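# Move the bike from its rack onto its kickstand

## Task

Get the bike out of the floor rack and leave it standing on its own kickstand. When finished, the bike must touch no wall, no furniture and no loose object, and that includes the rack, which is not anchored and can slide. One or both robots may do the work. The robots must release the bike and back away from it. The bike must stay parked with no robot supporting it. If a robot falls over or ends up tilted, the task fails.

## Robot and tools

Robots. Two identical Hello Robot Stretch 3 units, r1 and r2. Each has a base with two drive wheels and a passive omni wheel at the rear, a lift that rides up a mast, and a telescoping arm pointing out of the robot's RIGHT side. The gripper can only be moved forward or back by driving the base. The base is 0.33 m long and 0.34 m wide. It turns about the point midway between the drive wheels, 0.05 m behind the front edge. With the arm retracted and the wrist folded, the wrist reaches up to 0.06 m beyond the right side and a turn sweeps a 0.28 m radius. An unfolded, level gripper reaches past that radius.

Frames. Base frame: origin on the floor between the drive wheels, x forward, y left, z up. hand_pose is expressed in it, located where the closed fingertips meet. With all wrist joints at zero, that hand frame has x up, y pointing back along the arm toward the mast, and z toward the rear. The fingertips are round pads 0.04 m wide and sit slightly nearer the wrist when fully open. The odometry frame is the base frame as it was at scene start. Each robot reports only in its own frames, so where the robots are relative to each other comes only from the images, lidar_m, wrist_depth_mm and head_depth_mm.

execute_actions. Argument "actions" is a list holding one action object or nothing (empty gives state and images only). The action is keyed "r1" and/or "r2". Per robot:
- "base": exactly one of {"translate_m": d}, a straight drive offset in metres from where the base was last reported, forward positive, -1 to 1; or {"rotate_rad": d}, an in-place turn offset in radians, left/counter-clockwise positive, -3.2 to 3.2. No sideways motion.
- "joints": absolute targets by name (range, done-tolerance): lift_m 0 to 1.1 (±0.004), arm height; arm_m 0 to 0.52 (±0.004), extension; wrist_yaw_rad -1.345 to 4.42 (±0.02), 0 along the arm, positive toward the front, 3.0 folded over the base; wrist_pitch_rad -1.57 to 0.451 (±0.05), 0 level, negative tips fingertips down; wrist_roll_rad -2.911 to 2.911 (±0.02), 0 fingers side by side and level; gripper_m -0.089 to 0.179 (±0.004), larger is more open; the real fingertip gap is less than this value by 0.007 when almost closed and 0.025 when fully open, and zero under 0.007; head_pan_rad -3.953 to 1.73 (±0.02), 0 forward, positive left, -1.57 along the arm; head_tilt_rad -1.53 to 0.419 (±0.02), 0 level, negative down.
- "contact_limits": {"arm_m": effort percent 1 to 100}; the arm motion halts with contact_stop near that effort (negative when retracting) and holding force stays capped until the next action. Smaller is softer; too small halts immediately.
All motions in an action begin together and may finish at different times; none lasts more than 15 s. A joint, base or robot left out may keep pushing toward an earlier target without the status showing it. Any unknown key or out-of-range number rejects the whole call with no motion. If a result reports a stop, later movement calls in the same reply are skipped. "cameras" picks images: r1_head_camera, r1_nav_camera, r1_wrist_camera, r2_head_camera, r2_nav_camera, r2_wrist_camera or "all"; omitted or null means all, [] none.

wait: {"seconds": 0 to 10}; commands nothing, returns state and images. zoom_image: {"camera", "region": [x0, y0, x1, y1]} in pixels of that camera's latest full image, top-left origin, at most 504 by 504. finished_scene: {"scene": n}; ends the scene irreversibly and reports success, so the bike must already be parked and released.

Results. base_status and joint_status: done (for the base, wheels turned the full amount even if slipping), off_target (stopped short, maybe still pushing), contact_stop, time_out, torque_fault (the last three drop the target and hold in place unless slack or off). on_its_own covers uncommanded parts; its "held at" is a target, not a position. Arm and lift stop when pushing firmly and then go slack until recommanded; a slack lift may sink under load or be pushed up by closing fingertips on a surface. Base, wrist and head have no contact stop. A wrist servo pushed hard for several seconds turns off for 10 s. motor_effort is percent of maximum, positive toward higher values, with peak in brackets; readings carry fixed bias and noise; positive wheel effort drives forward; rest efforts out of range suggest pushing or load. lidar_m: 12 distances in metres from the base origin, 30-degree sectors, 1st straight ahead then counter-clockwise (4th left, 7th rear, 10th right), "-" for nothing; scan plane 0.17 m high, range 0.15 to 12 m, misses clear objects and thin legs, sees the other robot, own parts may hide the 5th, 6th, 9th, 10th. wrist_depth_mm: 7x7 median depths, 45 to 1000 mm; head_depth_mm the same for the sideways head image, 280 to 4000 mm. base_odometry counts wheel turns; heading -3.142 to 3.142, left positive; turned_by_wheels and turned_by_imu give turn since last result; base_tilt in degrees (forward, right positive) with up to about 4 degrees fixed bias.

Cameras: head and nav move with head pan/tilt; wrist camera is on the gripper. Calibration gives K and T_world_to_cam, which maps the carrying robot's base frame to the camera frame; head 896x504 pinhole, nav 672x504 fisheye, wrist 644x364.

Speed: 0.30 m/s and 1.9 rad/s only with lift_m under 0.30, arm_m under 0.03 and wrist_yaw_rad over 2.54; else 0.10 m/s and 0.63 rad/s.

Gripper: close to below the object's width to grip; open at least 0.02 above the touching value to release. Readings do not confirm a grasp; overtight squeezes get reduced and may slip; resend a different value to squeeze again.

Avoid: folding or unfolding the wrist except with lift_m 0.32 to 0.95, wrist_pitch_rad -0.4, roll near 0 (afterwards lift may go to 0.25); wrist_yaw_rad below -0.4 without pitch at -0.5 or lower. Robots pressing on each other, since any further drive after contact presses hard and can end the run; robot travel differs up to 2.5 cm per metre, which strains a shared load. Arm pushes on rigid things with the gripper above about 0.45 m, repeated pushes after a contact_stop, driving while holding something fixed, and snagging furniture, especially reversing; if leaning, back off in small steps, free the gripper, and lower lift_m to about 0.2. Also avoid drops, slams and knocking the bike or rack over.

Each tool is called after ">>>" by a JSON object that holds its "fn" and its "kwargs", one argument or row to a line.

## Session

>>> {"fn": "execute_actions", "kwargs": {
  "actions": [
    {"r1":{"joints":{"lift_m":0.5,"wrist_pitch_rad":-0.4,"head_tilt_rad":-0.7}},"r2":{"joints":{"lift_m":0.5,"wrist_pitch_rad":-0.4,"head_tilt_rad":-0.7}}}
  ],
  "cameras": ["r1_nav_camera","r2_nav_camera"]
}}

Scene clock: 1.63 s.
r1.base_odometry: x=+0.000 y=+0.000 heading=+0.000 (m, m, rad; r1's odometry frame)
r1.turned_by_wheels: +0.000 (rad since the last result)
r1.turned_by_imu: +0.000 (rad since the last result)
r1.base_tilt: forward=-2.0 right=-1.9 (deg)
r1.lidar_m: 2.73 2.04 2.77 1.20 0.92 0.90 0.95 1.36 3.08 3.27 3.94 3.85
r1.head_depth_mm: 3336 3491 2591 2015 1663 1403 1221 / 3475 3505 2571 2000 1662 1398 1213 / 3670 3485 2531 1992 1646 1395 1209 / - 3468 2544 1989 1650 1391 1209 / - 3442 2489 1982 1634 1388 1203 / - 3406 2480 1975 1623 1375 1191 / - 3231 2394 1951 1596 1364 1190
r1.base_status: not commanded
r1.joint_positions: lift_m=+0.500 arm_m=+0.003 wrist_yaw_rad=+2.802 wrist_pitch_rad=-0.413 wrist_roll_rad=-0.016 gripper_m=+0.037 head_pan_rad=+0.017 head_tilt_rad=-0.691
r1.joint_status: all done
r1.motor_effort: left_wheel=+0(1) right_wheel=-1(0) lift_m=+43(45) arm_m=+0(0) wrist_yaw_rad=-1(1) wrist_pitch_rad=+6(5) wrist_roll_rad=+0(1) gripper_m=+1(0) head_pan_rad=+0(0) head_tilt_rad=-5(39) (%)
r1.hand_pose: x=+0.0538 y=+0.0642 z=+0.5134 quat_wxyz=(+0.260, +0.701, +0.028, +0.663) (m; r1's base frame)
r1.wrist_depth_mm: 930 - - - - - - / - - - - - - - / - - - - - - - / - - - - - - - / 826 890 870 861 872 846 816 / 716 - 740 713 697 706 706 / 647 618 618 625 619 603 617
r2.base_odometry: x=+0.000 y=+0.000 heading=+0.000 (m, m, rad; r2's odometry frame)
r2.turned_by_wheels: +0.000 (rad since the last result)
r2.turned_by_imu: +0.000 (rad since the last result)
r2.base_tilt: forward=-0.3 right=+0.5 (deg)
r2.lidar_m: 0.82 0.70 0.69 0.78 1.30 1.98 2.25 3.71 4.11 1.79 6.87 1.51
r2.head_depth_mm: 1351 1647 2081 1928 1548 1308 1126 / 1139 1339 1635 1868 1566 1320 1141 / 982 1128 1333 1620 1563 1325 1142 / 868 986 1129 1325 1501 1331 1145 / 778 865 980 1125 1314 1342 1148 / 704 778 866 974 1116 1264 1153 / 642 703 773 861 970 1114 1152
r2.base_status: not commanded
r2.joint_positions: lift_m=+0.499 arm_m=+0.002 wrist_yaw_rad=+2.992 wrist_pitch_rad=-0.420 wrist_roll_rad=+0.011 gripper_m=+0.037 head_pan_rad=-0.008 head_tilt_rad=-0.691
r2.joint_status: all done
r2.motor_effort: left_wheel=+0(0) right_wheel=+1(1) lift_m=+56(59) arm_m=+0(1) wrist_yaw_rad=+0(1) wrist_pitch_rad=+10(12) wrist_roll_rad=+0(0) gripper_m=-1(0) head_pan_rad=+0(1) head_tilt_rad=-3(31) (%)
r2.hand_pose: x=+0.0123 y=+0.0751 z=+0.5118 quat_wxyz=(+0.200, +0.704, +0.094, +0.675) (m; r2's base frame)
r2.wrist_depth_mm: - - 928 773 676 588 533 / - - - 856 716 636 564 / - - - 937 796 690 593 / - - - - 858 740 643 / 867 848 - 860 848 787 684 / 745 734 - 741 721 721 718 / 631 638 628 644 642 632 637
pictures: r1_nav_camera (sideways: a quarter turn counterclockwise sets it upright), r2_nav_camera (sideways: a quarter turn counterclockwise sets it upright)
camera_calibration (this result's frames):
r1_nav_camera: T_world_to_cam=[[0.60273, -0.0377188, 0.797054, -0.993698], [0.0136324, -0.99825, -0.0575488, 0.126915], [0.797829, 0.0455522, -0.60116, 0.727582], [0, 0, 0, 1]] pos_world=[0.0167151, 0.0560687, 1.23673]
r2_nav_camera: T_world_to_cam=[[0.666942, 0.0319555, 0.744424, -0.938565], [0.034885, -0.999324, 0.0116434, 0.0378804], [0.744293, 0.0182038, -0.667605, 0.821211], [0, 0, 0, 1]] pos_world=[0.013425, 0.0528979, 1.24649]
Images, in order (width x height): r1_nav_camera 672x504, r2_nav_camera 672x504.

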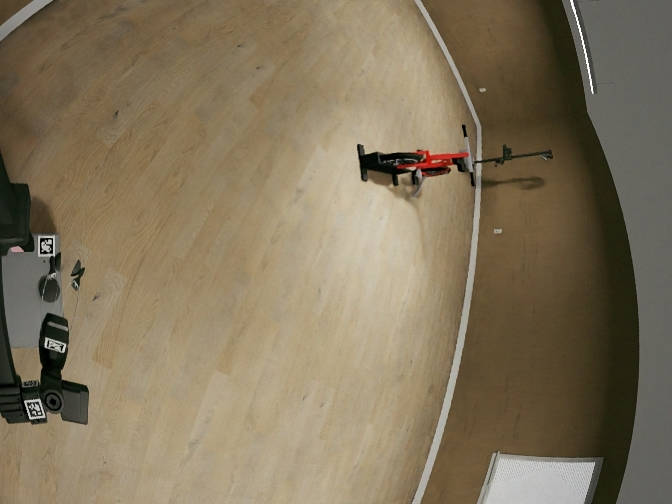

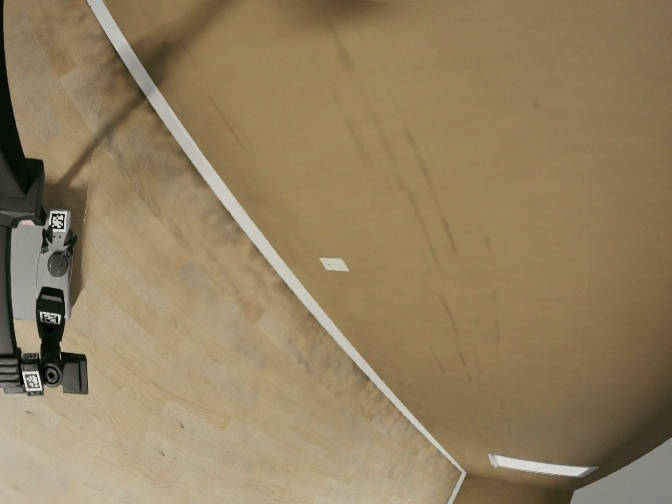

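>>> {"fn": "execute_actions", "kwargs": {
  "actions": [
    {"r1":{"joints":{"head_pan_rad":0.45,"head_tilt_rad":-0.45}},"r2":{"joints":{"head_pan_rad":-2.5,"head_tilt_rad":-0.6}}}
  ],
  "cameras": ["r1_head_camera","r2_head_camera","r2_nav_camera"]
}}

Scene clock: 10.73 s.
r1.base_odometry: x=+0.000 y=+0.000 heading=+0.000 (m, m, rad; r1's odometry frame)
r1.turned_by_wheels: +0.000 (rad since the last result)
r1.turned_by_imu: +0.001 (rad since the last result)
r1.base_tilt: forward=-1.9 right=-1.8 (deg)
r1.lidar_m: 2.73 2.04 2.77 1.20 0.92 0.90 0.95 1.35 3.08 3.27 3.95 3.84
r1.head_depth_mm: - - - 2960 2143 1688 1386 / - - - 2902 2116 1685 1383 / - - 3874 2674 2124 1671 1374 / - - - 2466 2096 1671 1372 / - - - 2824 2090 1662 1371 / - - - 2808 2101 1644 1362 / - - - 2813 2065 1650 1359
r1.base_status: not commanded
r1.joint_positions: lift_m=+0.500 arm_m=+0.003 wrist_yaw_rad=+2.802 wrist_pitch_rad=-0.413 wrist_roll_rad=-0.016 gripper_m=+0.037 head_pan_rad=+0.443 head_tilt_rad=-0.458
r1.joint_status: all done
r1.motor_effort: left_wheel=+1(0) right_wheel=-1(1) lift_m=+43(42) arm_m=+0(0) wrist_yaw_rad=+0(2) wrist_pitch_rad=+5(5) wrist_roll_rad=+0(0) gripper_m=+0(0) head_pan_rad=+3(29) head_tilt_rad=+3(22) (%)
r1.hand_pose: x=+0.0538 y=+0.0642 z=+0.5134 quat_wxyz=(+0.260, +0.701, +0.028, +0.663) (m; r1's base frame)
r1.wrist_depth_mm: 898 - - - - - - / - - - - - - - / - - - - - - - / - - - - - - - / 829 928 869 847 841 836 820 / 760 - 754 699 692 712 707 / 639 629 624 635 629 623 601
r2.base_odometry: x=+0.000 y=+0.000 heading=+0.000 (m, m, rad; r2's odometry frame)
r2.turned_by_wheels: +0.000 (rad since the last result)
r2.turned_by_imu: +0.001 (rad since the last result)
r2.base_tilt: forward=-0.4 right=+0.5 (deg)
r2.lidar_m: 0.83 0.69 0.69 0.78 1.30 1.98 2.24 3.73 4.10 1.79 6.86 1.51
r2.head_depth_mm: 3549 3697 2954 2135 1674 1369 1165 / 3762 - 2983 2155 1675 1378 1173 / 3639 - 2986 2167 1692 1390 1175 / 3645 3918 3061 2179 1702 1402 1183 / 3533 3936 3064 2224 1711 1407 1188 / 3485 3884 3093 2214 1728 1408 1191 / 3392 3691 3156 2243 1738 1413 1200
r2.base_status: not commanded
r2.joint_positions: lift_m=+0.499 arm_m=+0.002 wrist_yaw_rad=+2.992 wrist_pitch_rad=-0.420 wrist_roll_rad=+0.011 gripper_m=+0.037 head_pan_rad=-2.493 head_tilt_rad=-0.606
r2.joint_status: all done
r2.motor_effort: left_wheel=+0(0) right_wheel=+0(0) lift_m=+56(57) arm_m=+0(1) wrist_yaw_rad=+1(0) wrist_pitch_rad=+11(11) wrist_roll_rad=+0(0) gripper_m=-1(0) head_pan_rad=-3(41) head_tilt_rad=+3(10) (%)
r2.hand_pose: x=+0.0123 y=+0.0751 z=+0.5118 quat_wxyz=(+0.200, +0.704, +0.094, +0.675) (m; r2's base frame)
r2.wrist_depth_mm: - - 903 751 666 587 534 / - - - 851 721 631 564 / - - - 929 796 686 592 / - - - - 843 751 637 / 868 870 - 850 833 786 684 / 751 727 - 729 735 721 705 / 634 639 646 645 634 637 629
pictures: r1_head_camera (sideways: a quarter turn clockwise sets it upright), r2_head_camera (sideways: a quarter turn clockwise sets it upright), r2_nav_camera (sideways: a quarter turn counterclockwise sets it upright)
camera_calibration (this result's frames):
r1_head_camera: T_world_to_cam=[[-0.402315, -0.204311, -0.892412, 1.18503], [-0.399081, 0.916428, -0.0298963, 0.0444339], [0.82394, 0.344117, -0.450229, 0.540547], [0, 0, 0, 1]] pos_world=[0.0491084, 0.0153817, 1.30223]
r2_head_camera: T_world_to_cam=[[0.511169, 0.324694, -0.795789, 1.04978], [0.573765, -0.818286, 0.0346801, -0.0445571], [-0.639922, -0.474323, -0.60458, 0.751949], [0, 0, 0, 1]] pos_world=[-0.0298622, -0.0206521, 1.29156]
r2_nav_camera: T_world_to_cam=[[-0.456393, -0.393267, 0.798152, -1.00174], [-0.637243, 0.770512, 0.0152651, 0.0372639], [-0.620989, -0.50165, -0.602263, 0.744541], [0, 0, 0, 1]] pos_world=[0.0289083, -0.0491669, 1.24738]
Images, in order (width x height): r1_head_camera 896x504, r2_head_camera 896x504, r2_nav_camera 672x504.

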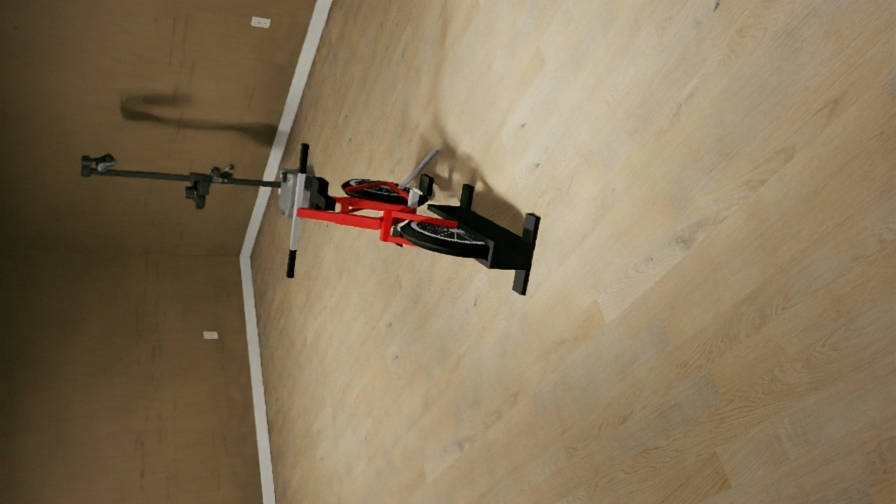

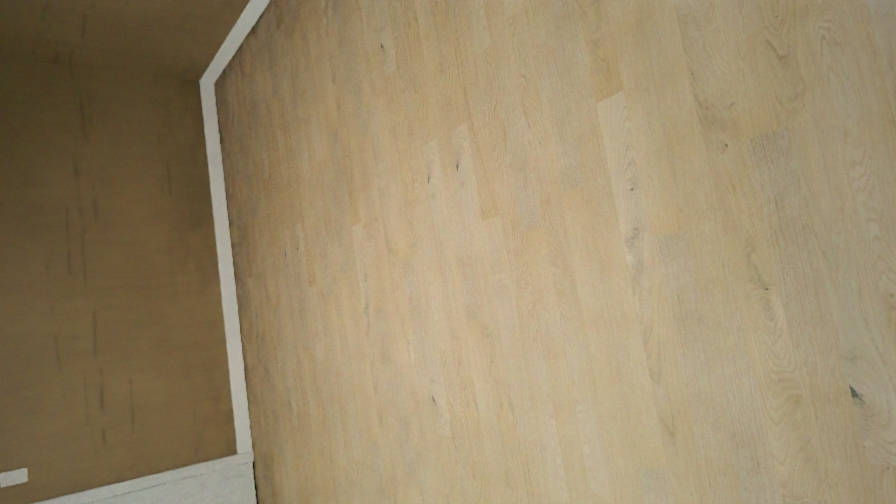

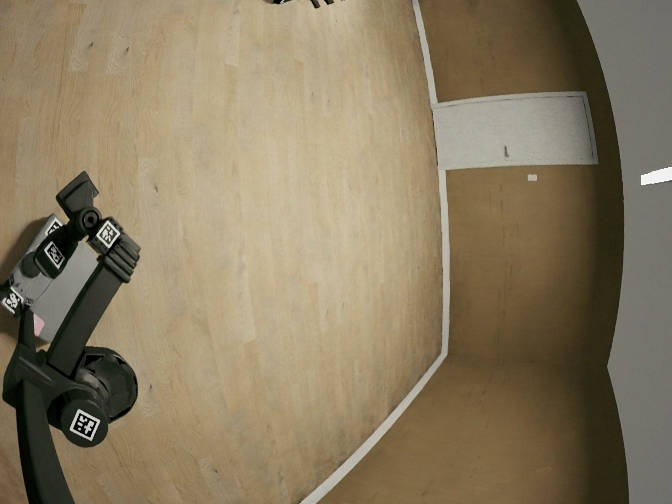

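>>> {"fn": "execute_actions", "kwargs": {
  "actions": [
    {"r1":{"base":{"rotate_rad":0.089},"joints":{"lift_m":0.26,"head_pan_rad":0.6,"head_tilt_rad":-0.7}}}
  ],
  "cameras": []
}}

>>> {"fn": "execute_actions", "kwargs": {
  "actions": [
    {"r1":{"base":{"translate_m":1.0}}}
  ],
  "cameras": []
}}

>>> {"fn": "execute_actions", "kwargs": {
  "actions": [
    {"r1":{"base":{"translate_m":1.0},"joints":{"head_pan_rad":1.0,"head_tilt_rad":-0.9}}}
  ],
  "cameras": ["r1_head_camera","r1_nav_camera"]
}}

Scene clock: 43.40 s.
r1.base_odometry: x=+0.000 y=+0.000 heading=+0.089 (m, m, rad; r1's odometry frame)
r1.turned_by_wheels: +0.089 (rad since the last result)
r1.turned_by_imu: +0.091 (rad since the last result)
r1.base_tilt: forward=-1.9 right=-1.9 (deg)
r1.lidar_m: 2.11 2.04 2.25 1.11 0.90 0.90 0.98 1.51 3.07 3.38 3.89 3.85
r1.head_depth_mm: - 2611 2427 2014 1649 1410 1215 / - 3514 2336 2007 1644 1393 1209 / - 3498 2569 2010 1644 1394 1214 / - 3445 2511 1987 1633 1393 1211 / - 3452 2528 1970 1620 1376 1199 / - 3376 2488 1961 1610 1378 1195 / - 3342 2484 1958 1600 1372 1189
r1.base_status: done
r1.joint_positions: lift_m=+0.260 arm_m=+0.003 wrist_yaw_rad=+2.802 wrist_pitch_rad=-0.414 wrist_roll_rad=-0.016 gripper_m=+0.037 head_pan_rad=+0.593 head_tilt_rad=-0.691
r1.joint_status: all done
r1.motor_effort: left_wheel=-2(7) right_wheel=+2(5) lift_m=+28(38) arm_m=+0(0) wrist_yaw_rad=+1(0) wrist_pitch_rad=+5(5) wrist_roll_rad=+0(0) gripper_m=+1(0) head_pan_rad=+4(16) head_tilt_rad=-5(24) (%)
r1.hand_pose: x=+0.0537 y=+0.0641 z=+0.2738 quat_wxyz=(+0.261, +0.701, +0.029, +0.663) (m; r1's base frame)
r1.wrist_depth_mm: 835 - - - - - - / - - - - - - - / - 870 834 835 836 790 804 / - 677 650 649 637 638 623 / 541 551 554 533 532 518 516 / 473 - - 455 437 441 437 / 429 - - 397 393 389 388
r2.base_odometry: x=+0.000 y=+0.000 heading=+0.000 (m, m, rad; r2's odometry frame)
r2.turned_by_wheels: +0.000 (rad since the last result)
r2.turned_by_imu: +0.001 (rad since the last result)
r2.base_tilt: forward=-0.3 right=+0.5 (deg)
r2.lidar_m: 0.82 0.69 0.69 0.78 1.30 1.98 2.25 3.67 4.10 1.78 6.85 1.51
r2.head_depth_mm: 3512 3773 2947 2155 1666 1365 1168 / 3775 - 3003 2173 1689 1382 1172 / 3660 - 3018 2151 1692 1388 1181 / 3631 - 3044 2199 1716 1392 1181 / 3575 3982 3117 2199 1724 1402 1187 / 3472 3909 3139 2231 1725 1410 1201 / 3394 3701 3174 2265 1730 1414 1198
r2.base_status: not commanded
r2.joint_positions: lift_m=+0.499 arm_m=+0.002 wrist_yaw_rad=+2.992 wrist_pitch_rad=-0.420 wrist_roll_rad=+0.011 gripper_m=+0.037 head_pan_rad=-2.493 head_tilt_rad=-0.606
r2.joint_status: not commanded
r2.motor_effort: left_wheel=+0(0) right_wheel=+1(0) lift_m=+56(56) arm_m=+0(0) wrist_yaw_rad=+0(0) wrist_pitch_rad=+11(11) wrist_roll_rad=+0(0) gripper_m=-1(1) head_pan_rad=-3(3) head_tilt_rad=+2(3) (%)
r2.hand_pose: x=+0.0123 y=+0.0751 z=+0.5118 quat_wxyz=(+0.200, +0.704, +0.094, +0.675) (m; r2's base frame)
r2.wrist_depth_mm: - - 908 770 674 596 525 / - - - 841 727 636 561 / - - - 942 785 684 607 / - - - - 876 740 623 / 859 865 - 879 831 784 677 / 735 727 - 738 733 720 709 / 657 641 641 637 633 638 634
pictures: none
No camera images: the call's "cameras" was empty. Leave "cameras" out to get every camera's image.

Scene clock: 48.50 s.
r1.base_odometry: x=+0.996 y=+0.089 heading=+0.089 (m, m, rad; r1's odometry frame)
r1.turned_by_wheels: +0.000 (rad since the last result)
r1.turned_by_imu: -0.003 (rad since the last result)
r1.base_tilt: forward=-2.0 right=-1.8 (deg)
r1.lidar_m: 3.34 1.12 4.23 2.09 1.69 1.67 1.83 2.82 3.71 3.83 3.11 3.08
r1.head_depth_mm: - 3390 2598 2016 1661 1401 1221 / - 3500 2008 1942 1650 1399 1214 / - 3462 2352 1815 1630 1393 1206 / - 3402 2535 1633 1568 1393 1209 / - 3390 2481 1972 1626 1378 1200 / - 3358 2486 1965 1610 1375 1197 / - 3369 2436 1954 1616 1372 1194
r1.base_status: done
r1.joint_positions: lift_m=+0.260 arm_m=+0.003 wrist_yaw_rad=+2.802 wrist_pitch_rad=-0.415 wrist_roll_rad=-0.016 gripper_m=+0.037 head_pan_rad=+0.593 head_tilt_rad=-0.692
r1.joint_status: not commanded
r1.motor_effort: left_wheel=-2(8) right_wheel=+1(8) lift_m=+28(28) arm_m=+0(0) wrist_yaw_rad=+1(1) wrist_pitch_rad=+6(5) wrist_roll_rad=+0(0) gripper_m=+0(0) head_pan_rad=+3(3) head_tilt_rad=-4(5) (%)
r1.hand_pose: x=+0.0537 y=+0.0641 z=+0.2737 quat_wxyz=(+0.261, +0.701, +0.029, +0.663) (m; r1's base frame)
r1.wrist_depth_mm: - - - - - - 823 / - - - - - - 910 / - 890 856 858 816 812 783 / - 676 657 658 634 641 616 / 544 557 558 541 534 516 513 / 465 - - 455 433 444 441 / 427 - - 386 391 386 382
r2.base_odometry: x=+0.000 y=+0.000 heading=+0.000 (m, m, rad; r2's odometry frame)
r2.turned_by_wheels: +0.000 (rad since the last result)
r2.turned_by_imu: +0.001 (rad since the last result)
r2.base_tilt: forward=-0.4 right=+0.4 (deg)
r2.lidar_m: 0.83 0.69 0.69 0.79 1.30 1.98 2.23 3.71 4.09 1.79 6.87 1.51
r2.head_depth_mm: 3526 3688 2973 2115 1677 1373 1164 / 3776 - 3028 2167 1682 1379 1181 / 3697 3959 3041 2187 1694 1386 1178 / 3554 - 3026 2159 1703 1403 1179 / 3527 3946 3101 2217 1711 1407 1194 / 3447 3867 3146 2215 1735 1414 1197 / 3449 3734 3214 2216 1744 1426 1196
r2.base_status: not commanded
r2.joint_positions: lift_m=+0.499 arm_m=+0.002 wrist_yaw_rad=+2.992 wrist_pitch_rad=-0.420 wrist_roll_rad=+0.011 gripper_m=+0.037 head_pan_rad=-2.493 head_tilt_rad=-0.606
r2.joint_status: not commanded
r2.motor_effort: left_wheel=+0(0) right_wheel=+1(1) lift_m=+56(56) arm_m=+0(0) wrist_yaw_rad=+0(1) wrist_pitch_rad=+11(11) wrist_roll_rad=+0(0) gripper_m=-1(1) head_pan_rad=-3(4) head_tilt_rad=+3(3) (%)
r2.hand_pose: x=+0.0123 y=+0.0751 z=+0.5118 quat_wxyz=(+0.200, +0.704, +0.094, +0.675) (m; r2's base frame)
r2.wrist_depth_mm: - - 923 765 651 588 526 / - - - 850 710 634 564 / - - - 927 791 682 602 / - - - - 859 749 641 / 839 862 - 847 850 775 682 / 729 734 - 725 751 722 698 / 632 653 642 629 631 639 633
pictures: none
No camera images: the call's "cameras" was empty. Leave "cameras" out to get every camera's image.

Scene clock: 53.60 s.
r1.base_odometry: x=+1.992 y=+0.177 heading=+0.089 (m, m, rad; r1's odometry frame)
r1.turned_by_wheels: +0.000 (rad since the last result)
r1.turned_by_imu: -0.003 (rad since the last result)
r1.base_tilt: forward=-2.0 right=-1.8 (deg)
r1.lidar_m: 2.51 0.85 0.57 0.55 2.48 2.46 2.68 4.11 4.32 2.89 2.33 2.30
r1.head_depth_mm: 3013 2334 1948 1627 1446 1281 1149 / 2947 2325 1848 1382 1412 1271 1142 / 2921 2293 1868 1255 1405 1272 1140 / 2896 2304 1901 1304 1348 1266 1141 / 2868 2279 1781 1004 1250 1258 1130 / 2823 2244 1868 1614 1086 1230 1123 / 2829 2229 1861 1598 1090 1156 1120
r1.base_status: done
r1.joint_positions: lift_m=+0.260 arm_m=+0.003 wrist_yaw_rad=+2.802 wrist_pitch_rad=-0.415 wrist_roll_rad=-0.016 gripper_m=+0.037 head_pan_rad=+0.993 head_tilt_rad=-0.889
r1.joint_status: all done
r1.motor_effort: left_wheel=-1(9) right_wheel=+1(8) lift_m=+28(28) arm_m=+0(0) wrist_yaw_rad=+0(1) wrist_pitch_rad=+6(6) wrist_roll_rad=+0(0) gripper_m=+0(0) head_pan_rad=+3(25) head_tilt_rad=-5(21) (%)
r1.hand_pose: x=+0.0537 y=+0.0641 z=+0.2737 quat_wxyz=(+0.261, +0.701, +0.029, +0.663) (m; r1's base frame)
r1.wrist_depth_mm: - - 521 572 687 741 - / - - 562 639 678 830 - / - 880 593 674 746 804 798 / - 681 624 645 647 627 605 / 547 561 557 536 543 516 507 / 465 - - 457 443 446 436 / 429 - - 387 387 386 383
r2.base_odometry: x=+0.000 y=+0.000 heading=+0.000 (m, m, rad; r2's odometry frame)
r2.turned_by_wheels: +0.000 (rad since the last result)
r2.turned_by_imu: +0.001 (rad since the last result)
r2.base_tilt: forward=-0.3 right=+0.4 (deg)
r2.lidar_m: 0.82 0.69 0.69 0.78 1.30 1.98 2.24 3.71 4.11 1.78 6.85 1.51
r2.head_depth_mm: 3503 3708 2933 2149 1680 1378 1167 / 3742 - 2983 2142 1691 1385 1168 / 3725 - 2996 2190 1685 1388 1177 / 3638 - 3027 2193 1699 1402 1184 / 3549 3915 3116 2210 1726 1401 1194 / 3497 3887 3146 2237 1725 1409 1194 / 3412 3749 3166 2240 1746 1421 1200
r2.base_status: not commanded
r2.joint_positions: lift_m=+0.499 arm_m=+0.002 wrist_yaw_rad=+2.992 wrist_pitch_rad=-0.420 wrist_roll_rad=+0.011 gripper_m=+0.037 head_pan_rad=-2.493 head_tilt_rad=-0.606
r2.joint_status: not commanded
r2.motor_effort: left_wheel=+0(0) right_wheel=+0(0) lift_m=+57(56) arm_m=+0(1) wrist_yaw_rad=+0(0) wrist_pitch_rad=+11(11) wrist_roll_rad=+0(1) gripper_m=+0(0) head_pan_rad=-4(3) head_tilt_rad=+3(3) (%)
r2.hand_pose: x=+0.0123 y=+0.0751 z=+0.5118 quat_wxyz=(+0.200, +0.704, +0.094, +0.675) (m; r2's base frame)
r2.wrist_depth_mm: - - 896 771 678 589 536 / - - - 843 728 631 558 / - - - 925 782 671 605 / - - - - 849 740 645 / 888 874 - 853 845 782 689 / 739 736 - 736 742 710 706 / 646 652 648 633 636 638 631
pictures: r1_head_camera (sideways: a quarter turn clockwise sets it upright), r1_nav_camera (sideways: a quarter turn counterclockwise sets it upright)
camera_calibration (this result's frames):
r1_head_camera: T_world_to_cam=[[-0.417066, -0.662221, -0.622511, 0.833304], [-0.827844, 0.559492, -0.0405487, 0.0608975], [0.375142, 0.49843, -0.78156, 0.974291], [0, 0, 0, 1]] pos_world=[0.0324591, 0.0321441, 1.28268]
r1_nav_camera: T_world_to_cam=[[0.448285, 0.599593, 0.662969, -0.818004], [0.828225, -0.557619, -0.055714, 0.119543], [0.336278, 0.574064, -0.74657, 0.919531], [0, 0, 0, 1]] pos_world=[-0.0415274, 0.0292596, 1.23547]
Images, in order (width x height): r1_head_camera 896x504, r1_nav_camera 672x504.

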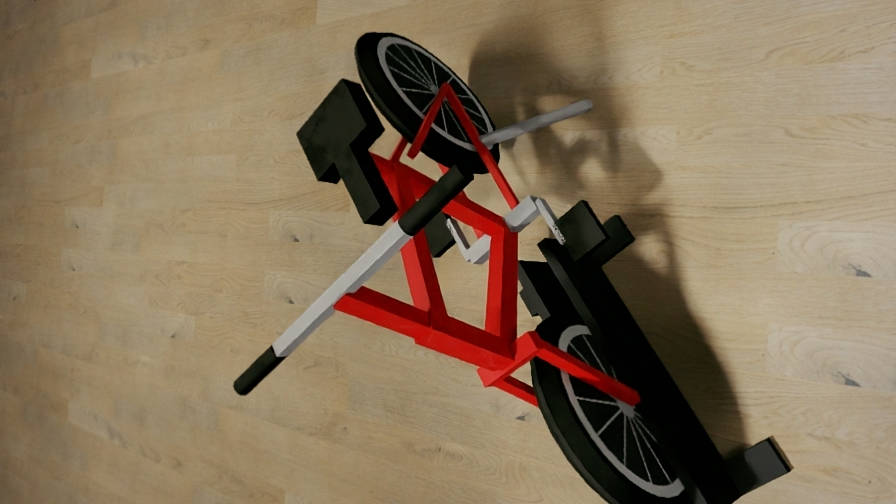

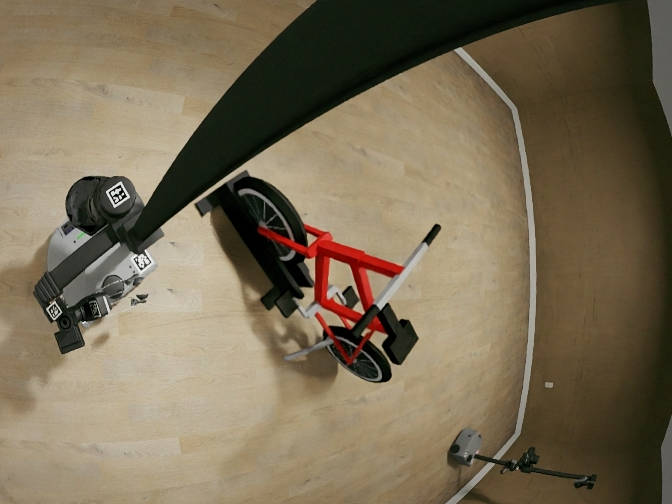

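>>> {"fn": "execute_actions", "kwargs": {
  "actions": [
    {"r1":{"base":{"rotate_rad":-0.229}}}
  ],
  "cameras": []
}}

>>> {"fn": "execute_actions", "kwargs": {
  "actions": [
    {"r1":{"base":{"translate_m":0.616}}}
  ],
  "cameras": []
}}

>>> {"fn": "execute_actions", "kwargs": {
  "actions": [
    {"r1":{"base":{"rotate_rad":-2.91},"joints":{"lift_m":0.4,"head_pan_rad":-1.4,"head_tilt_rad":-0.95}}}
  ],
  "cameras": []
}}

>>> {"fn": "execute_actions", "kwargs": {
  "actions": [
    {"r1":{"joints":{"wrist_yaw_rad":0.0,"gripper_m":0.12}}}
  ],
  "cameras": ["r1_head_camera"]
}}

Scene clock: 78.20 s.
r1.base_odometry: x=+1.992 y=+0.177 heading=-0.140 (m, m, rad; r1's odometry frame)
r1.turned_by_wheels: -0.229 (rad since the last result)
r1.turned_by_imu: -0.230 (rad since the last result)
r1.base_tilt: forward=-1.9 right=-1.8 (deg)
r1.lidar_m: 2.35 1.07 0.63 0.55 0.56 2.45 2.50 3.21 4.32 3.60 2.46 2.30
r1.head_depth_mm: 2965 2355 1926 1652 1451 1280 1146 / 2972 2306 1923 1652 1439 1271 1142 / 2884 2305 1934 1567 1403 1268 1140 / 2863 2295 1135 1360 1429 1258 1131 / 2841 2250 1843 1227 1334 1249 1130 / 2801 2243 1879 1540 1242 1253 1122 / 2820 2242 1813 1529 1030 1189 1118
r1.base_status: done
r1.joint_positions: lift_m=+0.260 arm_m=+0.003 wrist_yaw_rad=+2.802 wrist_pitch_rad=-0.415 wrist_roll_rad=-0.016 gripper_m=+0.037 head_pan_rad=+0.993 head_tilt_rad=-0.889
r1.joint_status: not commanded
r1.motor_effort: left_wheel=+2(13) right_wheel=-2(7) lift_m=+29(29) arm_m=+0(0) wrist_yaw_rad=+1(0) wrist_pitch_rad=+6(5) wrist_roll_rad=+0(1) gripper_m=+0(0) head_pan_rad=+3(3) head_tilt_rad=-6(6) (%)
r1.hand_pose: x=+0.0537 y=+0.0641 z=+0.2737 quat_wxyz=(+0.261, +0.701, +0.029, +0.663) (m; r1's base frame)
r1.wrist_depth_mm: - 479 539 - 845 - - / - 507 592 728 924 - - / - 543 628 761 843 812 789 / - 584 643 666 621 627 623 / 548 548 562 534 528 529 507 / 470 - - 446 433 444 439 / 428 - - 395 385 381 381
r2.base_odometry: x=+0.000 y=+0.000 heading=+0.000 (m, m, rad; r2's odometry frame)
r2.turned_by_wheels: +0.000 (rad since the last result)
r2.turned_by_imu: +0.001 (rad since the last result)
r2.base_tilt: forward=-0.4 right=+0.4 (deg)
r2.lidar_m: 0.82 0.70 0.69 0.78 1.30 1.98 2.23 3.72 4.10 1.79 6.89 1.51
r2.head_depth_mm: 3510 3716 2941 2134 1674 1377 1165 / 3791 - 2977 2145 1681 1379 1166 / 3701 - 3007 2178 1686 1392 1181 / 3634 3951 3096 2165 1699 1389 1183 / 3595 3966 3097 2222 1715 1403 1191 / 3523 3849 3156 2219 1724 1407 1192 / 3424 3790 3160 2244 1734 1422 1203
r2.base_status: not commanded
r2.joint_positions: lift_m=+0.499 arm_m=+0.002 wrist_yaw_rad=+2.992 wrist_pitch_rad=-0.420 wrist_roll_rad=+0.011 gripper_m=+0.037 head_pan_rad=-2.493 head_tilt_rad=-0.606
r2.joint_status: not commanded
r2.motor_effort: left_wheel=-1(0) right_wheel=+0(0) lift_m=+56(56) arm_m=+0(0) wrist_yaw_rad=+1(0) wrist_pitch_rad=+11(11) wrist_roll_rad=+0(0) gripper_m=+0(1) head_pan_rad=-4(3) head_tilt_rad=+3(3) (%)
r2.hand_pose: x=+0.0123 y=+0.0751 z=+0.5118 quat_wxyz=(+0.200, +0.704, +0.094, +0.675) (m; r2's base frame)
r2.wrist_depth_mm: - - 937 772 670 588 526 / - - - 846 724 632 564 / - - - 974 788 678 586 / - - - - 853 739 627 / 885 835 - 854 866 773 681 / 744 728 - 714 721 717 706 / 648 648 642 644 632 628 638
pictures: none
No camera images: the call's "cameras" was empty. Leave "cameras" out to get every camera's image.

Scene clock: 82.00 s.
r1.base_odometry: x=+2.602 y=+0.091 heading=-0.140 (m, m, rad; r1's odometry frame)
r1.turned_by_wheels: +0.000 (rad since the last result)
r1.turned_by_imu: -0.002 (rad since the last result)
r1.base_tilt: forward=-2.0 right=-1.9 (deg)
r1.lidar_m: 1.78 2.29 0.80 0.63 0.76 0.82 3.06 3.94 4.57 2.74 1.87 1.75
r1.head_depth_mm: 2835 2347 1943 1653 1443 1284 1143 / 2905 2268 1929 1645 1440 1271 1145 / 2881 2292 1905 1624 1423 1267 1143 / 2811 2317 1901 1636 1423 1266 1129 / 2846 2275 1905 1619 1411 1253 1127 / 2839 2246 1881 1605 1400 1248 1125 / 2789 2233 1860 1599 1294 1247 1122
r1.base_status: done
r1.joint_positions: lift_m=+0.260 arm_m=+0.003 wrist_yaw_rad=+2.802 wrist_pitch_rad=-0.415 wrist_roll_rad=-0.016 gripper_m=+0.037 head_pan_rad=+0.993 head_tilt_rad=-0.889
r1.joint_status: not commanded
r1.motor_effort: left_wheel=+3(15) right_wheel=-3(6) lift_m=+28(28) arm_m=+0(0) wrist_yaw_rad=+0(0) wrist_pitch_rad=+6(6) wrist_roll_rad=+0(0) gripper_m=-1(1) head_pan_rad=+2(2) head_tilt_rad=-5(6) (%)
r1.hand_pose: x=+0.0537 y=+0.0640 z=+0.2737 quat_wxyz=(+0.261, +0.701, +0.029, +0.663) (m; r1's base frame)
r1.wrist_depth_mm: 539 - 682 - - - - / - 674 740 - - - - / - 868 775 815 828 809 794 / - 695 657 663 660 630 621 / 537 545 556 534 530 524 511 / 474 - - 458 435 450 438 / 429 - - 391 388 385 377
r2.base_odometry: x=+0.000 y=+0.000 heading=+0.000 (m, m, rad; r2's odometry frame)
r2.turned_by_wheels: +0.000 (rad since the last result)
r2.turned_by_imu: +0.001 (rad since the last result)
r2.base_tilt: forward=-0.4 right=+0.4 (deg)
r2.lidar_m: 0.82 0.69 0.69 0.78 1.30 1.98 2.24 3.70 4.11 1.78 2.40 1.51
r2.head_depth_mm: 3503 3749 2975 2142 1684 1374 1167 / 3844 - 3020 2155 1688 1381 1174 / 3657 - 3056 2168 1712 1387 1176 / 3671 3951 3074 2195 1707 1386 1186 / 3539 3976 3064 2207 1714 1407 1185 / 3455 3887 3111 2243 1717 1407 1193 / 3383 3789 3175 2248 1724 1418 1198
r2.base_status: not commanded
r2.joint_positions: lift_m=+0.499 arm_m=+0.002 wrist_yaw_rad=+2.992 wrist_pitch_rad=-0.420 wrist_roll_rad=+0.011 gripper_m=+0.037 head_pan_rad=-2.493 head_tilt_rad=-0.606
r2.joint_status: not commanded
r2.motor_effort: left_wheel=+0(0) right_wheel=+0(1) lift_m=+56(56) arm_m=+0(0) wrist_yaw_rad=+0(0) wrist_pitch_rad=+11(10) wrist_roll_rad=+0(0) gripper_m=+0(1) head_pan_rad=-4(3) head_tilt_rad=+2(3) (%)
r2.hand_pose: x=+0.0123 y=+0.0751 z=+0.5118 quat_wxyz=(+0.200, +0.704, +0.094, +0.675) (m; r2's base frame)
r2.wrist_depth_mm: - - 922 767 677 594 527 / - - - 840 723 629 564 / - - - 913 794 687 600 / - - - - 831 733 634 / 850 870 - 870 848 788 688 / 743 752 - 720 738 732 694 / 633 643 639 637 625 617 627
pictures: none
No camera images: the call's "cameras" was empty. Leave "cameras" out to get every camera's image.

Scene clock: 87.03 s.
r1.base_odometry: x=+2.602 y=+0.091 heading=-3.050 (m, m, rad; r1's odometry frame)
r1.turned_by_wheels: -2.910 (rad since the last result)
r1.turned_by_imu: -2.943 (rad since the last result)
r1.base_tilt: forward=-1.8 right=-1.8 (deg)
r1.lidar_m: 3.31 4.59 4.30 2.17 1.76 1.75 1.92 2.41 0.73 0.63 0.75 2.99
r1.head_depth_mm: 2659 2181 1838 1593 1333 1259 1142 / 2667 2150 1818 1130 1336 1242 1154 / 2620 2141 1803 1118 1342 1243 - / 2578 2135 1790 1313 1364 1248 - / 2570 2074 1750 1343 1327 1240 1115 / 2550 2087 1767 1218 1342 1228 1112 / 2488 2064 1758 1241 1368 1221 1111
r1.base_status: done
r1.joint_positions: lift_m=+0.400 arm_m=+0.003 wrist_yaw_rad=+2.802 wrist_pitch_rad=-0.415 wrist_roll_rad=-0.016 gripper_m=+0.037 head_pan_rad=-1.393 head_tilt_rad=-0.939
r1.joint_status: all done
r1.motor_effort: left_wheel=+3(13) right_wheel=-3(7) lift_m=+43(44) arm_m=+0(0) wrist_yaw_rad=+1(0) wrist_pitch_rad=+6(5) wrist_roll_rad=+0(0) gripper_m=+0(0) head_pan_rad=-3(34) head_tilt_rad=-6(11) (%)
r1.hand_pose: x=+0.0537 y=+0.0640 z=+0.4132 quat_wxyz=(+0.261, +0.701, +0.029, +0.663) (m; r1's base frame)
r1.wrist_depth_mm: - - - - - - - / - - - - - - - / - - - - - - - / - 887 890 874 858 844 828 / 744 741 737 713 730 697 693 / 625 - 638 598 587 600 576 / 548 537 567 533 525 526 516
r2.base_odometry: x=+0.000 y=+0.000 heading=+0.000 (m, m, rad; r2's odometry frame)
r2.turned_by_wheels: +0.000 (rad since the last result)
r2.turned_by_imu: +0.001 (rad since the last result)
r2.base_tilt: forward=-0.3 right=+0.5 (deg)
r2.lidar_m: 0.82 0.69 0.69 0.79 1.29 1.98 2.24 3.71 4.11 1.78 2.41 1.52
r2.head_depth_mm: 3501 3718 2976 2153 1667 1378 1175 / 3739 - 2976 2163 1688 1384 1181 / 3701 - 3055 2176 1676 1390 1174 / 3589 - 3045 2173 1703 1395 1185 / 3581 3907 3101 2211 1721 1396 1189 / 3499 3859 3116 2229 1726 1407 1196 / 3394 3775 3145 2228 1746 1420 1206
r2.base_status: not commanded
r2.joint_positions: lift_m=+0.499 arm_m=+0.002 wrist_yaw_rad=+2.992 wrist_pitch_rad=-0.420 wrist_roll_rad=+0.011 gripper_m=+0.037 head_pan_rad=-2.493 head_tilt_rad=-0.606
r2.joint_status: not commanded
r2.motor_effort: left_wheel=+0(0) right_wheel=+0(0) lift_m=+56(57) arm_m=-1(0) wrist_yaw_rad=+0(0) wrist_pitch_rad=+11(11) wrist_roll_rad=+0(0) gripper_m=-1(1) head_pan_rad=-3(3) head_tilt_rad=+2(3) (%)
r2.hand_pose: x=+0.0123 y=+0.0751 z=+0.5118 quat_wxyz=(+0.200, +0.704, +0.094, +0.675) (m; r2's base frame)
r2.wrist_depth_mm: - - 925 780 676 589 519 / - - - 848 715 616 562 / - - - 935 781 691 592 / - - - - 850 742 636 / 857 851 - 857 827 799 676 / 724 744 - 731 722 734 692 / 637 647 639 636 637 632 621
pictures: none
No camera images: the call's "cameras" was empty. Leave "cameras" out to get every camera's image.

Scene clock: 89.43 s.
r1.base_odometry: x=+2.602 y=+0.091 heading=-3.050 (m, m, rad; r1's odometry frame)
r1.turned_by_wheels: +0.000 (rad since the last result)
r1.turned_by_imu: +0.000 (rad since the last result)
r1.base_tilt: forward=-1.9 right=-1.8 (deg)
r1.lidar_m: 3.30 4.60 4.29 2.17 1.76 1.75 1.92 2.41 0.73 0.63 0.75 2.99
r1.head_depth_mm: 2657 2161 1835 1594 1337 1257 1135 / 2616 2164 1827 1139 1328 1249 1150 / 2581 2125 1807 1122 1351 1244 - / 2592 2099 1801 1306 1351 1264 - / 2573 2041 1754 1338 1333 1238 1126 / 2546 2067 1781 1222 1352 1230 1115 / 2514 2080 1762 1245 1369 1225 1112
r1.base_status: not commanded
r1.joint_positions: lift_m=+0.400 arm_m=+0.003 wrist_yaw_rad=+0.003 wrist_pitch_rad=-0.415 wrist_roll_rad=-0.016 gripper_m=+0.120 head_pan_rad=-1.393 head_tilt_rad=-0.939
r1.joint_status: all done
r1.motor_effort: left_wheel=+3(3) right_wheel=-3(3) lift_m=+42(42) arm_m=+0(0) wrist_yaw_rad=-3(3) wrist_pitch_rad=+5(5) wrist_roll_rad=+0(0) gripper_m=+0(81) head_pan_rad=-2(3) head_tilt_rad=-6(6) (%)
r1.hand_pose: x=-0.0207 y=-0.3727 z=+0.4132 quat_wxyz=(+0.698, +0.148, -0.686, -0.143) (m; r1's base frame)
r1.wrist_depth_mm: - - - 472 - - - / 459 490 - - - 470 - / 476 498 - - 497 496 - / 525 550 630 598 533 553 829 / 569 570 572 718 615 671 711 / 615 637 609 617 589 606 590 / 539 549 529 534 520 517 516
r2.base_odometry: x=+0.000 y=+0.000 heading=+0.000 (m, m, rad; r2's odometry frame)
r2.turned_by_wheels: +0.000 (rad since the last result)
r2.turned_by_imu: +0.000 (rad since the last result)
r2.base_tilt: forward=-0.3 right=+0.5 (deg)
r2.lidar_m: 0.82 0.69 0.69 0.78 1.30 1.98 2.23 3.71 4.09 1.78 2.43 1.51
r2.head_depth_mm: 3524 3645 2946 2145 1680 1384 1168 / 3789 - 2983 2153 1687 1381 1178 / 3667 - 3039 2180 1688 1387 1177 / 3642 3932 3064 2190 1706 1407 1186 / 3589 3935 3088 2215 1725 1406 1189 / 3461 3928 3120 2209 1729 1404 1190 / 3369 3778 3209 2245 1722 1408 1199
r2.base_status: not commanded
r2.joint_positions: lift_m=+0.499 arm_m=+0.002 wrist_yaw_rad=+2.992 wrist_pitch_rad=-0.420 wrist_roll_rad=+0.011 gripper_m=+0.037 head_pan_rad=-2.493 head_tilt_rad=-0.606
r2.joint_status: not commanded
r2.motor_effort: left_wheel=+0(1) right_wheel=+0(1) lift_m=+56(57) arm_m=-1(0) wrist_yaw_rad=+0(0) wrist_pitch_rad=+11(11) wrist_roll_rad=+0(0) gripper_m=-1(1) head_pan_rad=-3(3) head_tilt_rad=+3(3) (%)
r2.hand_pose: x=+0.0123 y=+0.0751 z=+0.5118 quat_wxyz=(+0.200, +0.704, +0.094, +0.675) (m; r2's base frame)
r2.wrist_depth_mm: - - 915 760 679 584 516 / - - - 848 715 627 552 / - - - 928 794 692 598 / - - - - 872 743 637 / 835 860 - 859 870 784 689 / 736 752 - 745 719 731 705 / 642 639 642 647 644 628 630
pictures: r1_head_camera (sideways: a quarter turn clockwise sets it upright)
camera_calibration (this result's frames):
r1_head_camera: T_world_to_cam=[[-0.155663, 0.797568, -0.582799, 0.779971], [0.985889, 0.16222, -0.0413263, 0.0508435], [0.0615809, -0.581008, -0.811564, 1.01521], [0, 0, 0, 1]] pos_world=[0.00876838, -0.0404791, 1.28058]
Images, in order (width x height): r1_head_camera 896x504.

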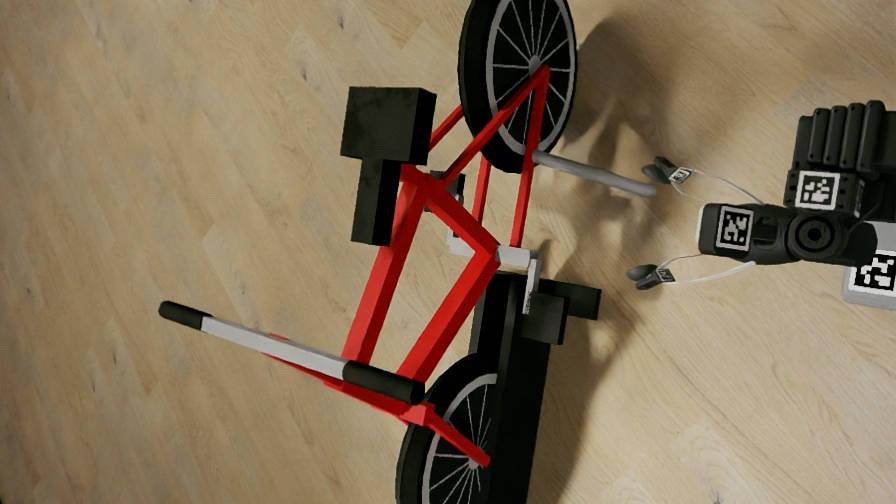

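>>> {"fn": "execute_actions", "kwargs": {
  "actions": [
    {"r1":{"joints":{"wrist_pitch_rad":0,"lift_m":0.275,"arm_m":0.22,"wrist_roll_rad":0,"head_pan_rad":-1.3}}}
  ],
  "cameras": ["r1_head_camera","r1_wrist_camera"]
}}

Scene clock: 105.13 s.
r1.base_odometry: x=+2.602 y=+0.091 heading=-3.050 (m, m, rad; r1's odometry frame)
r1.turned_by_wheels: +0.000 (rad since the last result)
r1.turned_by_imu: +0.001 (rad since the last result)
r1.base_tilt: forward=-2.0 right=-1.8 (deg)
r1.lidar_m: 3.30 4.60 4.30 2.16 1.76 1.75 1.93 2.41 0.73 0.62 0.75 3.00
r1.head_depth_mm: 2643 2158 1817 1561 1285 1249 1137 / 2655 2138 1821 1077 1339 1250 1128 / 2598 2136 1815 1149 1420 1214 1140 / 2565 2083 1793 1422 1343 1236 1142 / 2568 2109 1680 1294 1345 1236 1123 / 2531 2097 1785 1231 1375 1230 1113 / 2505 2075 1761 1285 1360 1223 1104
r1.base_status: not commanded
r1.joint_positions: lift_m=+0.275 arm_m=+0.220 wrist_yaw_rad=+0.002 wrist_pitch_rad=-0.026 wrist_roll_rad=-0.006 gripper_m=+0.120 head_pan_rad=-1.307 head_tilt_rad=-0.939
r1.joint_status: all done
r1.motor_effort: left_wheel=+3(3) right_wheel=-3(3) lift_m=+28(37) arm_m=+3(2) wrist_yaw_rad=-2(3) wrist_pitch_rad=+10(11) wrist_roll_rad=+3(4) gripper_m=+1(0) head_pan_rad=+3(14) head_tilt_rad=-6(6) (%)
r1.hand_pose: x=-0.0209 y=-0.6202 z=+0.3831 quat_wxyz=(+0.709, +0.010, -0.705, -0.009) (m; r1's base frame)
r1.wrist_depth_mm: 223 - - 231 275 - - / - - 232 236 - - - / - - - 244 - - - / - - - - - - 262 / 265 - - 934 - 262 255 / 757 273 768 392 740 263 266 / 621 590 289 565 295 281 279
r2.base_odometry: x=+0.000 y=+0.000 heading=+0.000 (m, m, rad; r2's odometry frame)
r2.turned_by_wheels: +0.000 (rad since the last result)
r2.turned_by_imu: +0.001 (rad since the last result)
r2.base_tilt: forward=-0.4 right=+0.5 (deg)
r2.lidar_m: 0.82 0.69 0.69 0.79 1.30 1.98 2.24 3.73 4.11 1.79 2.43 1.51
r2.head_depth_mm: 3541 3749 2966 2138 1674 1378 1167 / 3741 - 2973 2145 1684 1379 1172 / 3682 - 3034 2170 1695 1391 1182 / 3604 - 3056 2199 1707 1405 1183 / 3501 3949 3093 2207 1708 1403 1190 / 3481 3882 3143 2216 1723 1416 1190 / 3401 3756 3162 2223 1739 1426 1200
r2.base_status: not commanded
r2.joint_positions: lift_m=+0.499 arm_m=+0.002 wrist_yaw_rad=+2.992 wrist_pitch_rad=-0.420 wrist_roll_rad=+0.011 gripper_m=+0.037 head_pan_rad=-2.493 head_tilt_rad=-0.606
r2.joint_status: not commanded
r2.motor_effort: left_wheel=+0(0) right_wheel=+1(1) lift_m=+57(56) arm_m=+0(0) wrist_yaw_rad=+1(0) wrist_pitch_rad=+11(11) wrist_roll_rad=+0(0) gripper_m=-1(1) head_pan_rad=-4(3) head_tilt_rad=+3(2) (%)
r2.hand_pose: x=+0.0123 y=+0.0751 z=+0.5118 quat_wxyz=(+0.200, +0.704, +0.094, +0.675) (m; r2's base frame)
r2.wrist_depth_mm: - - 912 769 683 587 522 / - - - 848 728 632 558 / - - - 948 785 677 591 / - - - - 868 740 641 / 867 855 - 848 845 776 687 / 737 730 - 728 731 747 706 / 633 632 655 640 632 640 632
pictures: r1_head_camera (sideways: a quarter turn clockwise sets it upright), r1_wrist_camera
camera_calibration (this result's frames):
r1_head_camera: T_world_to_cam=[[-0.223592, 0.78125, -0.582799, 0.780385], [0.968312, 0.2463, -0.0413263, 0.0509507], [0.111257, -0.573572, -0.811565, 1.01491], [0, 0, 0, 1]] pos_world=[0.0122354, -0.0401003, 1.28058]
r1_wrist_camera: T_world_to_cam=[[-0.999495, 0.00592124, -0.0312356, -0.000819363], [0.0317596, 0.230226, -0.972619, 0.547528], [0.00143215, -0.973119, -0.230298, -0.34395], [0, 0, 0, 1]] pos_world=[-0.0177157, -0.460754, 0.4533]
Images, in order (width x height): r1_head_camera 896x504, r1_wrist_camera 644x364.

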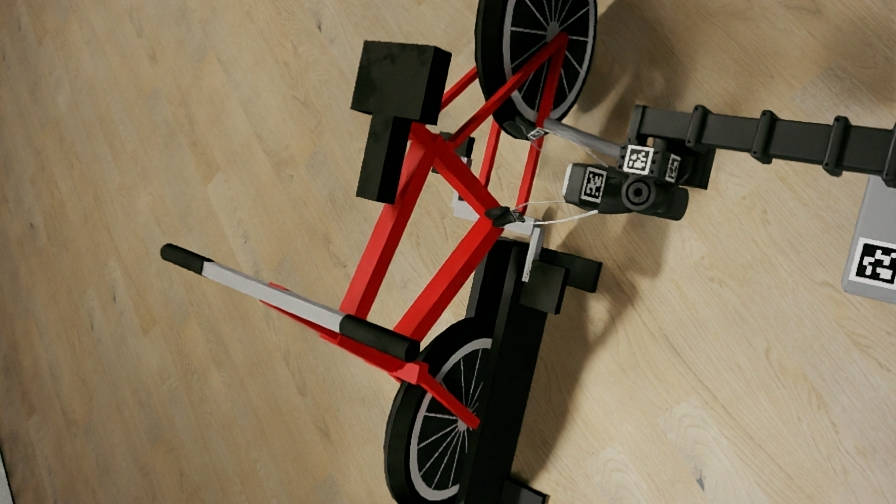

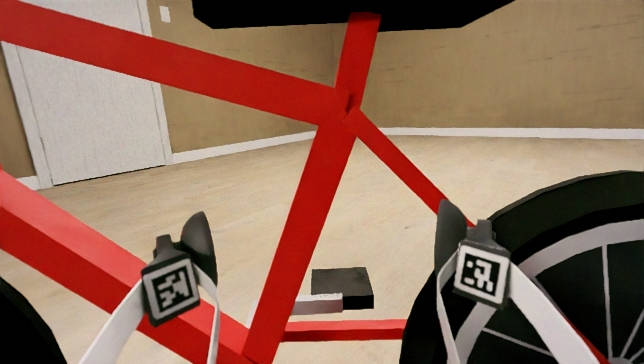

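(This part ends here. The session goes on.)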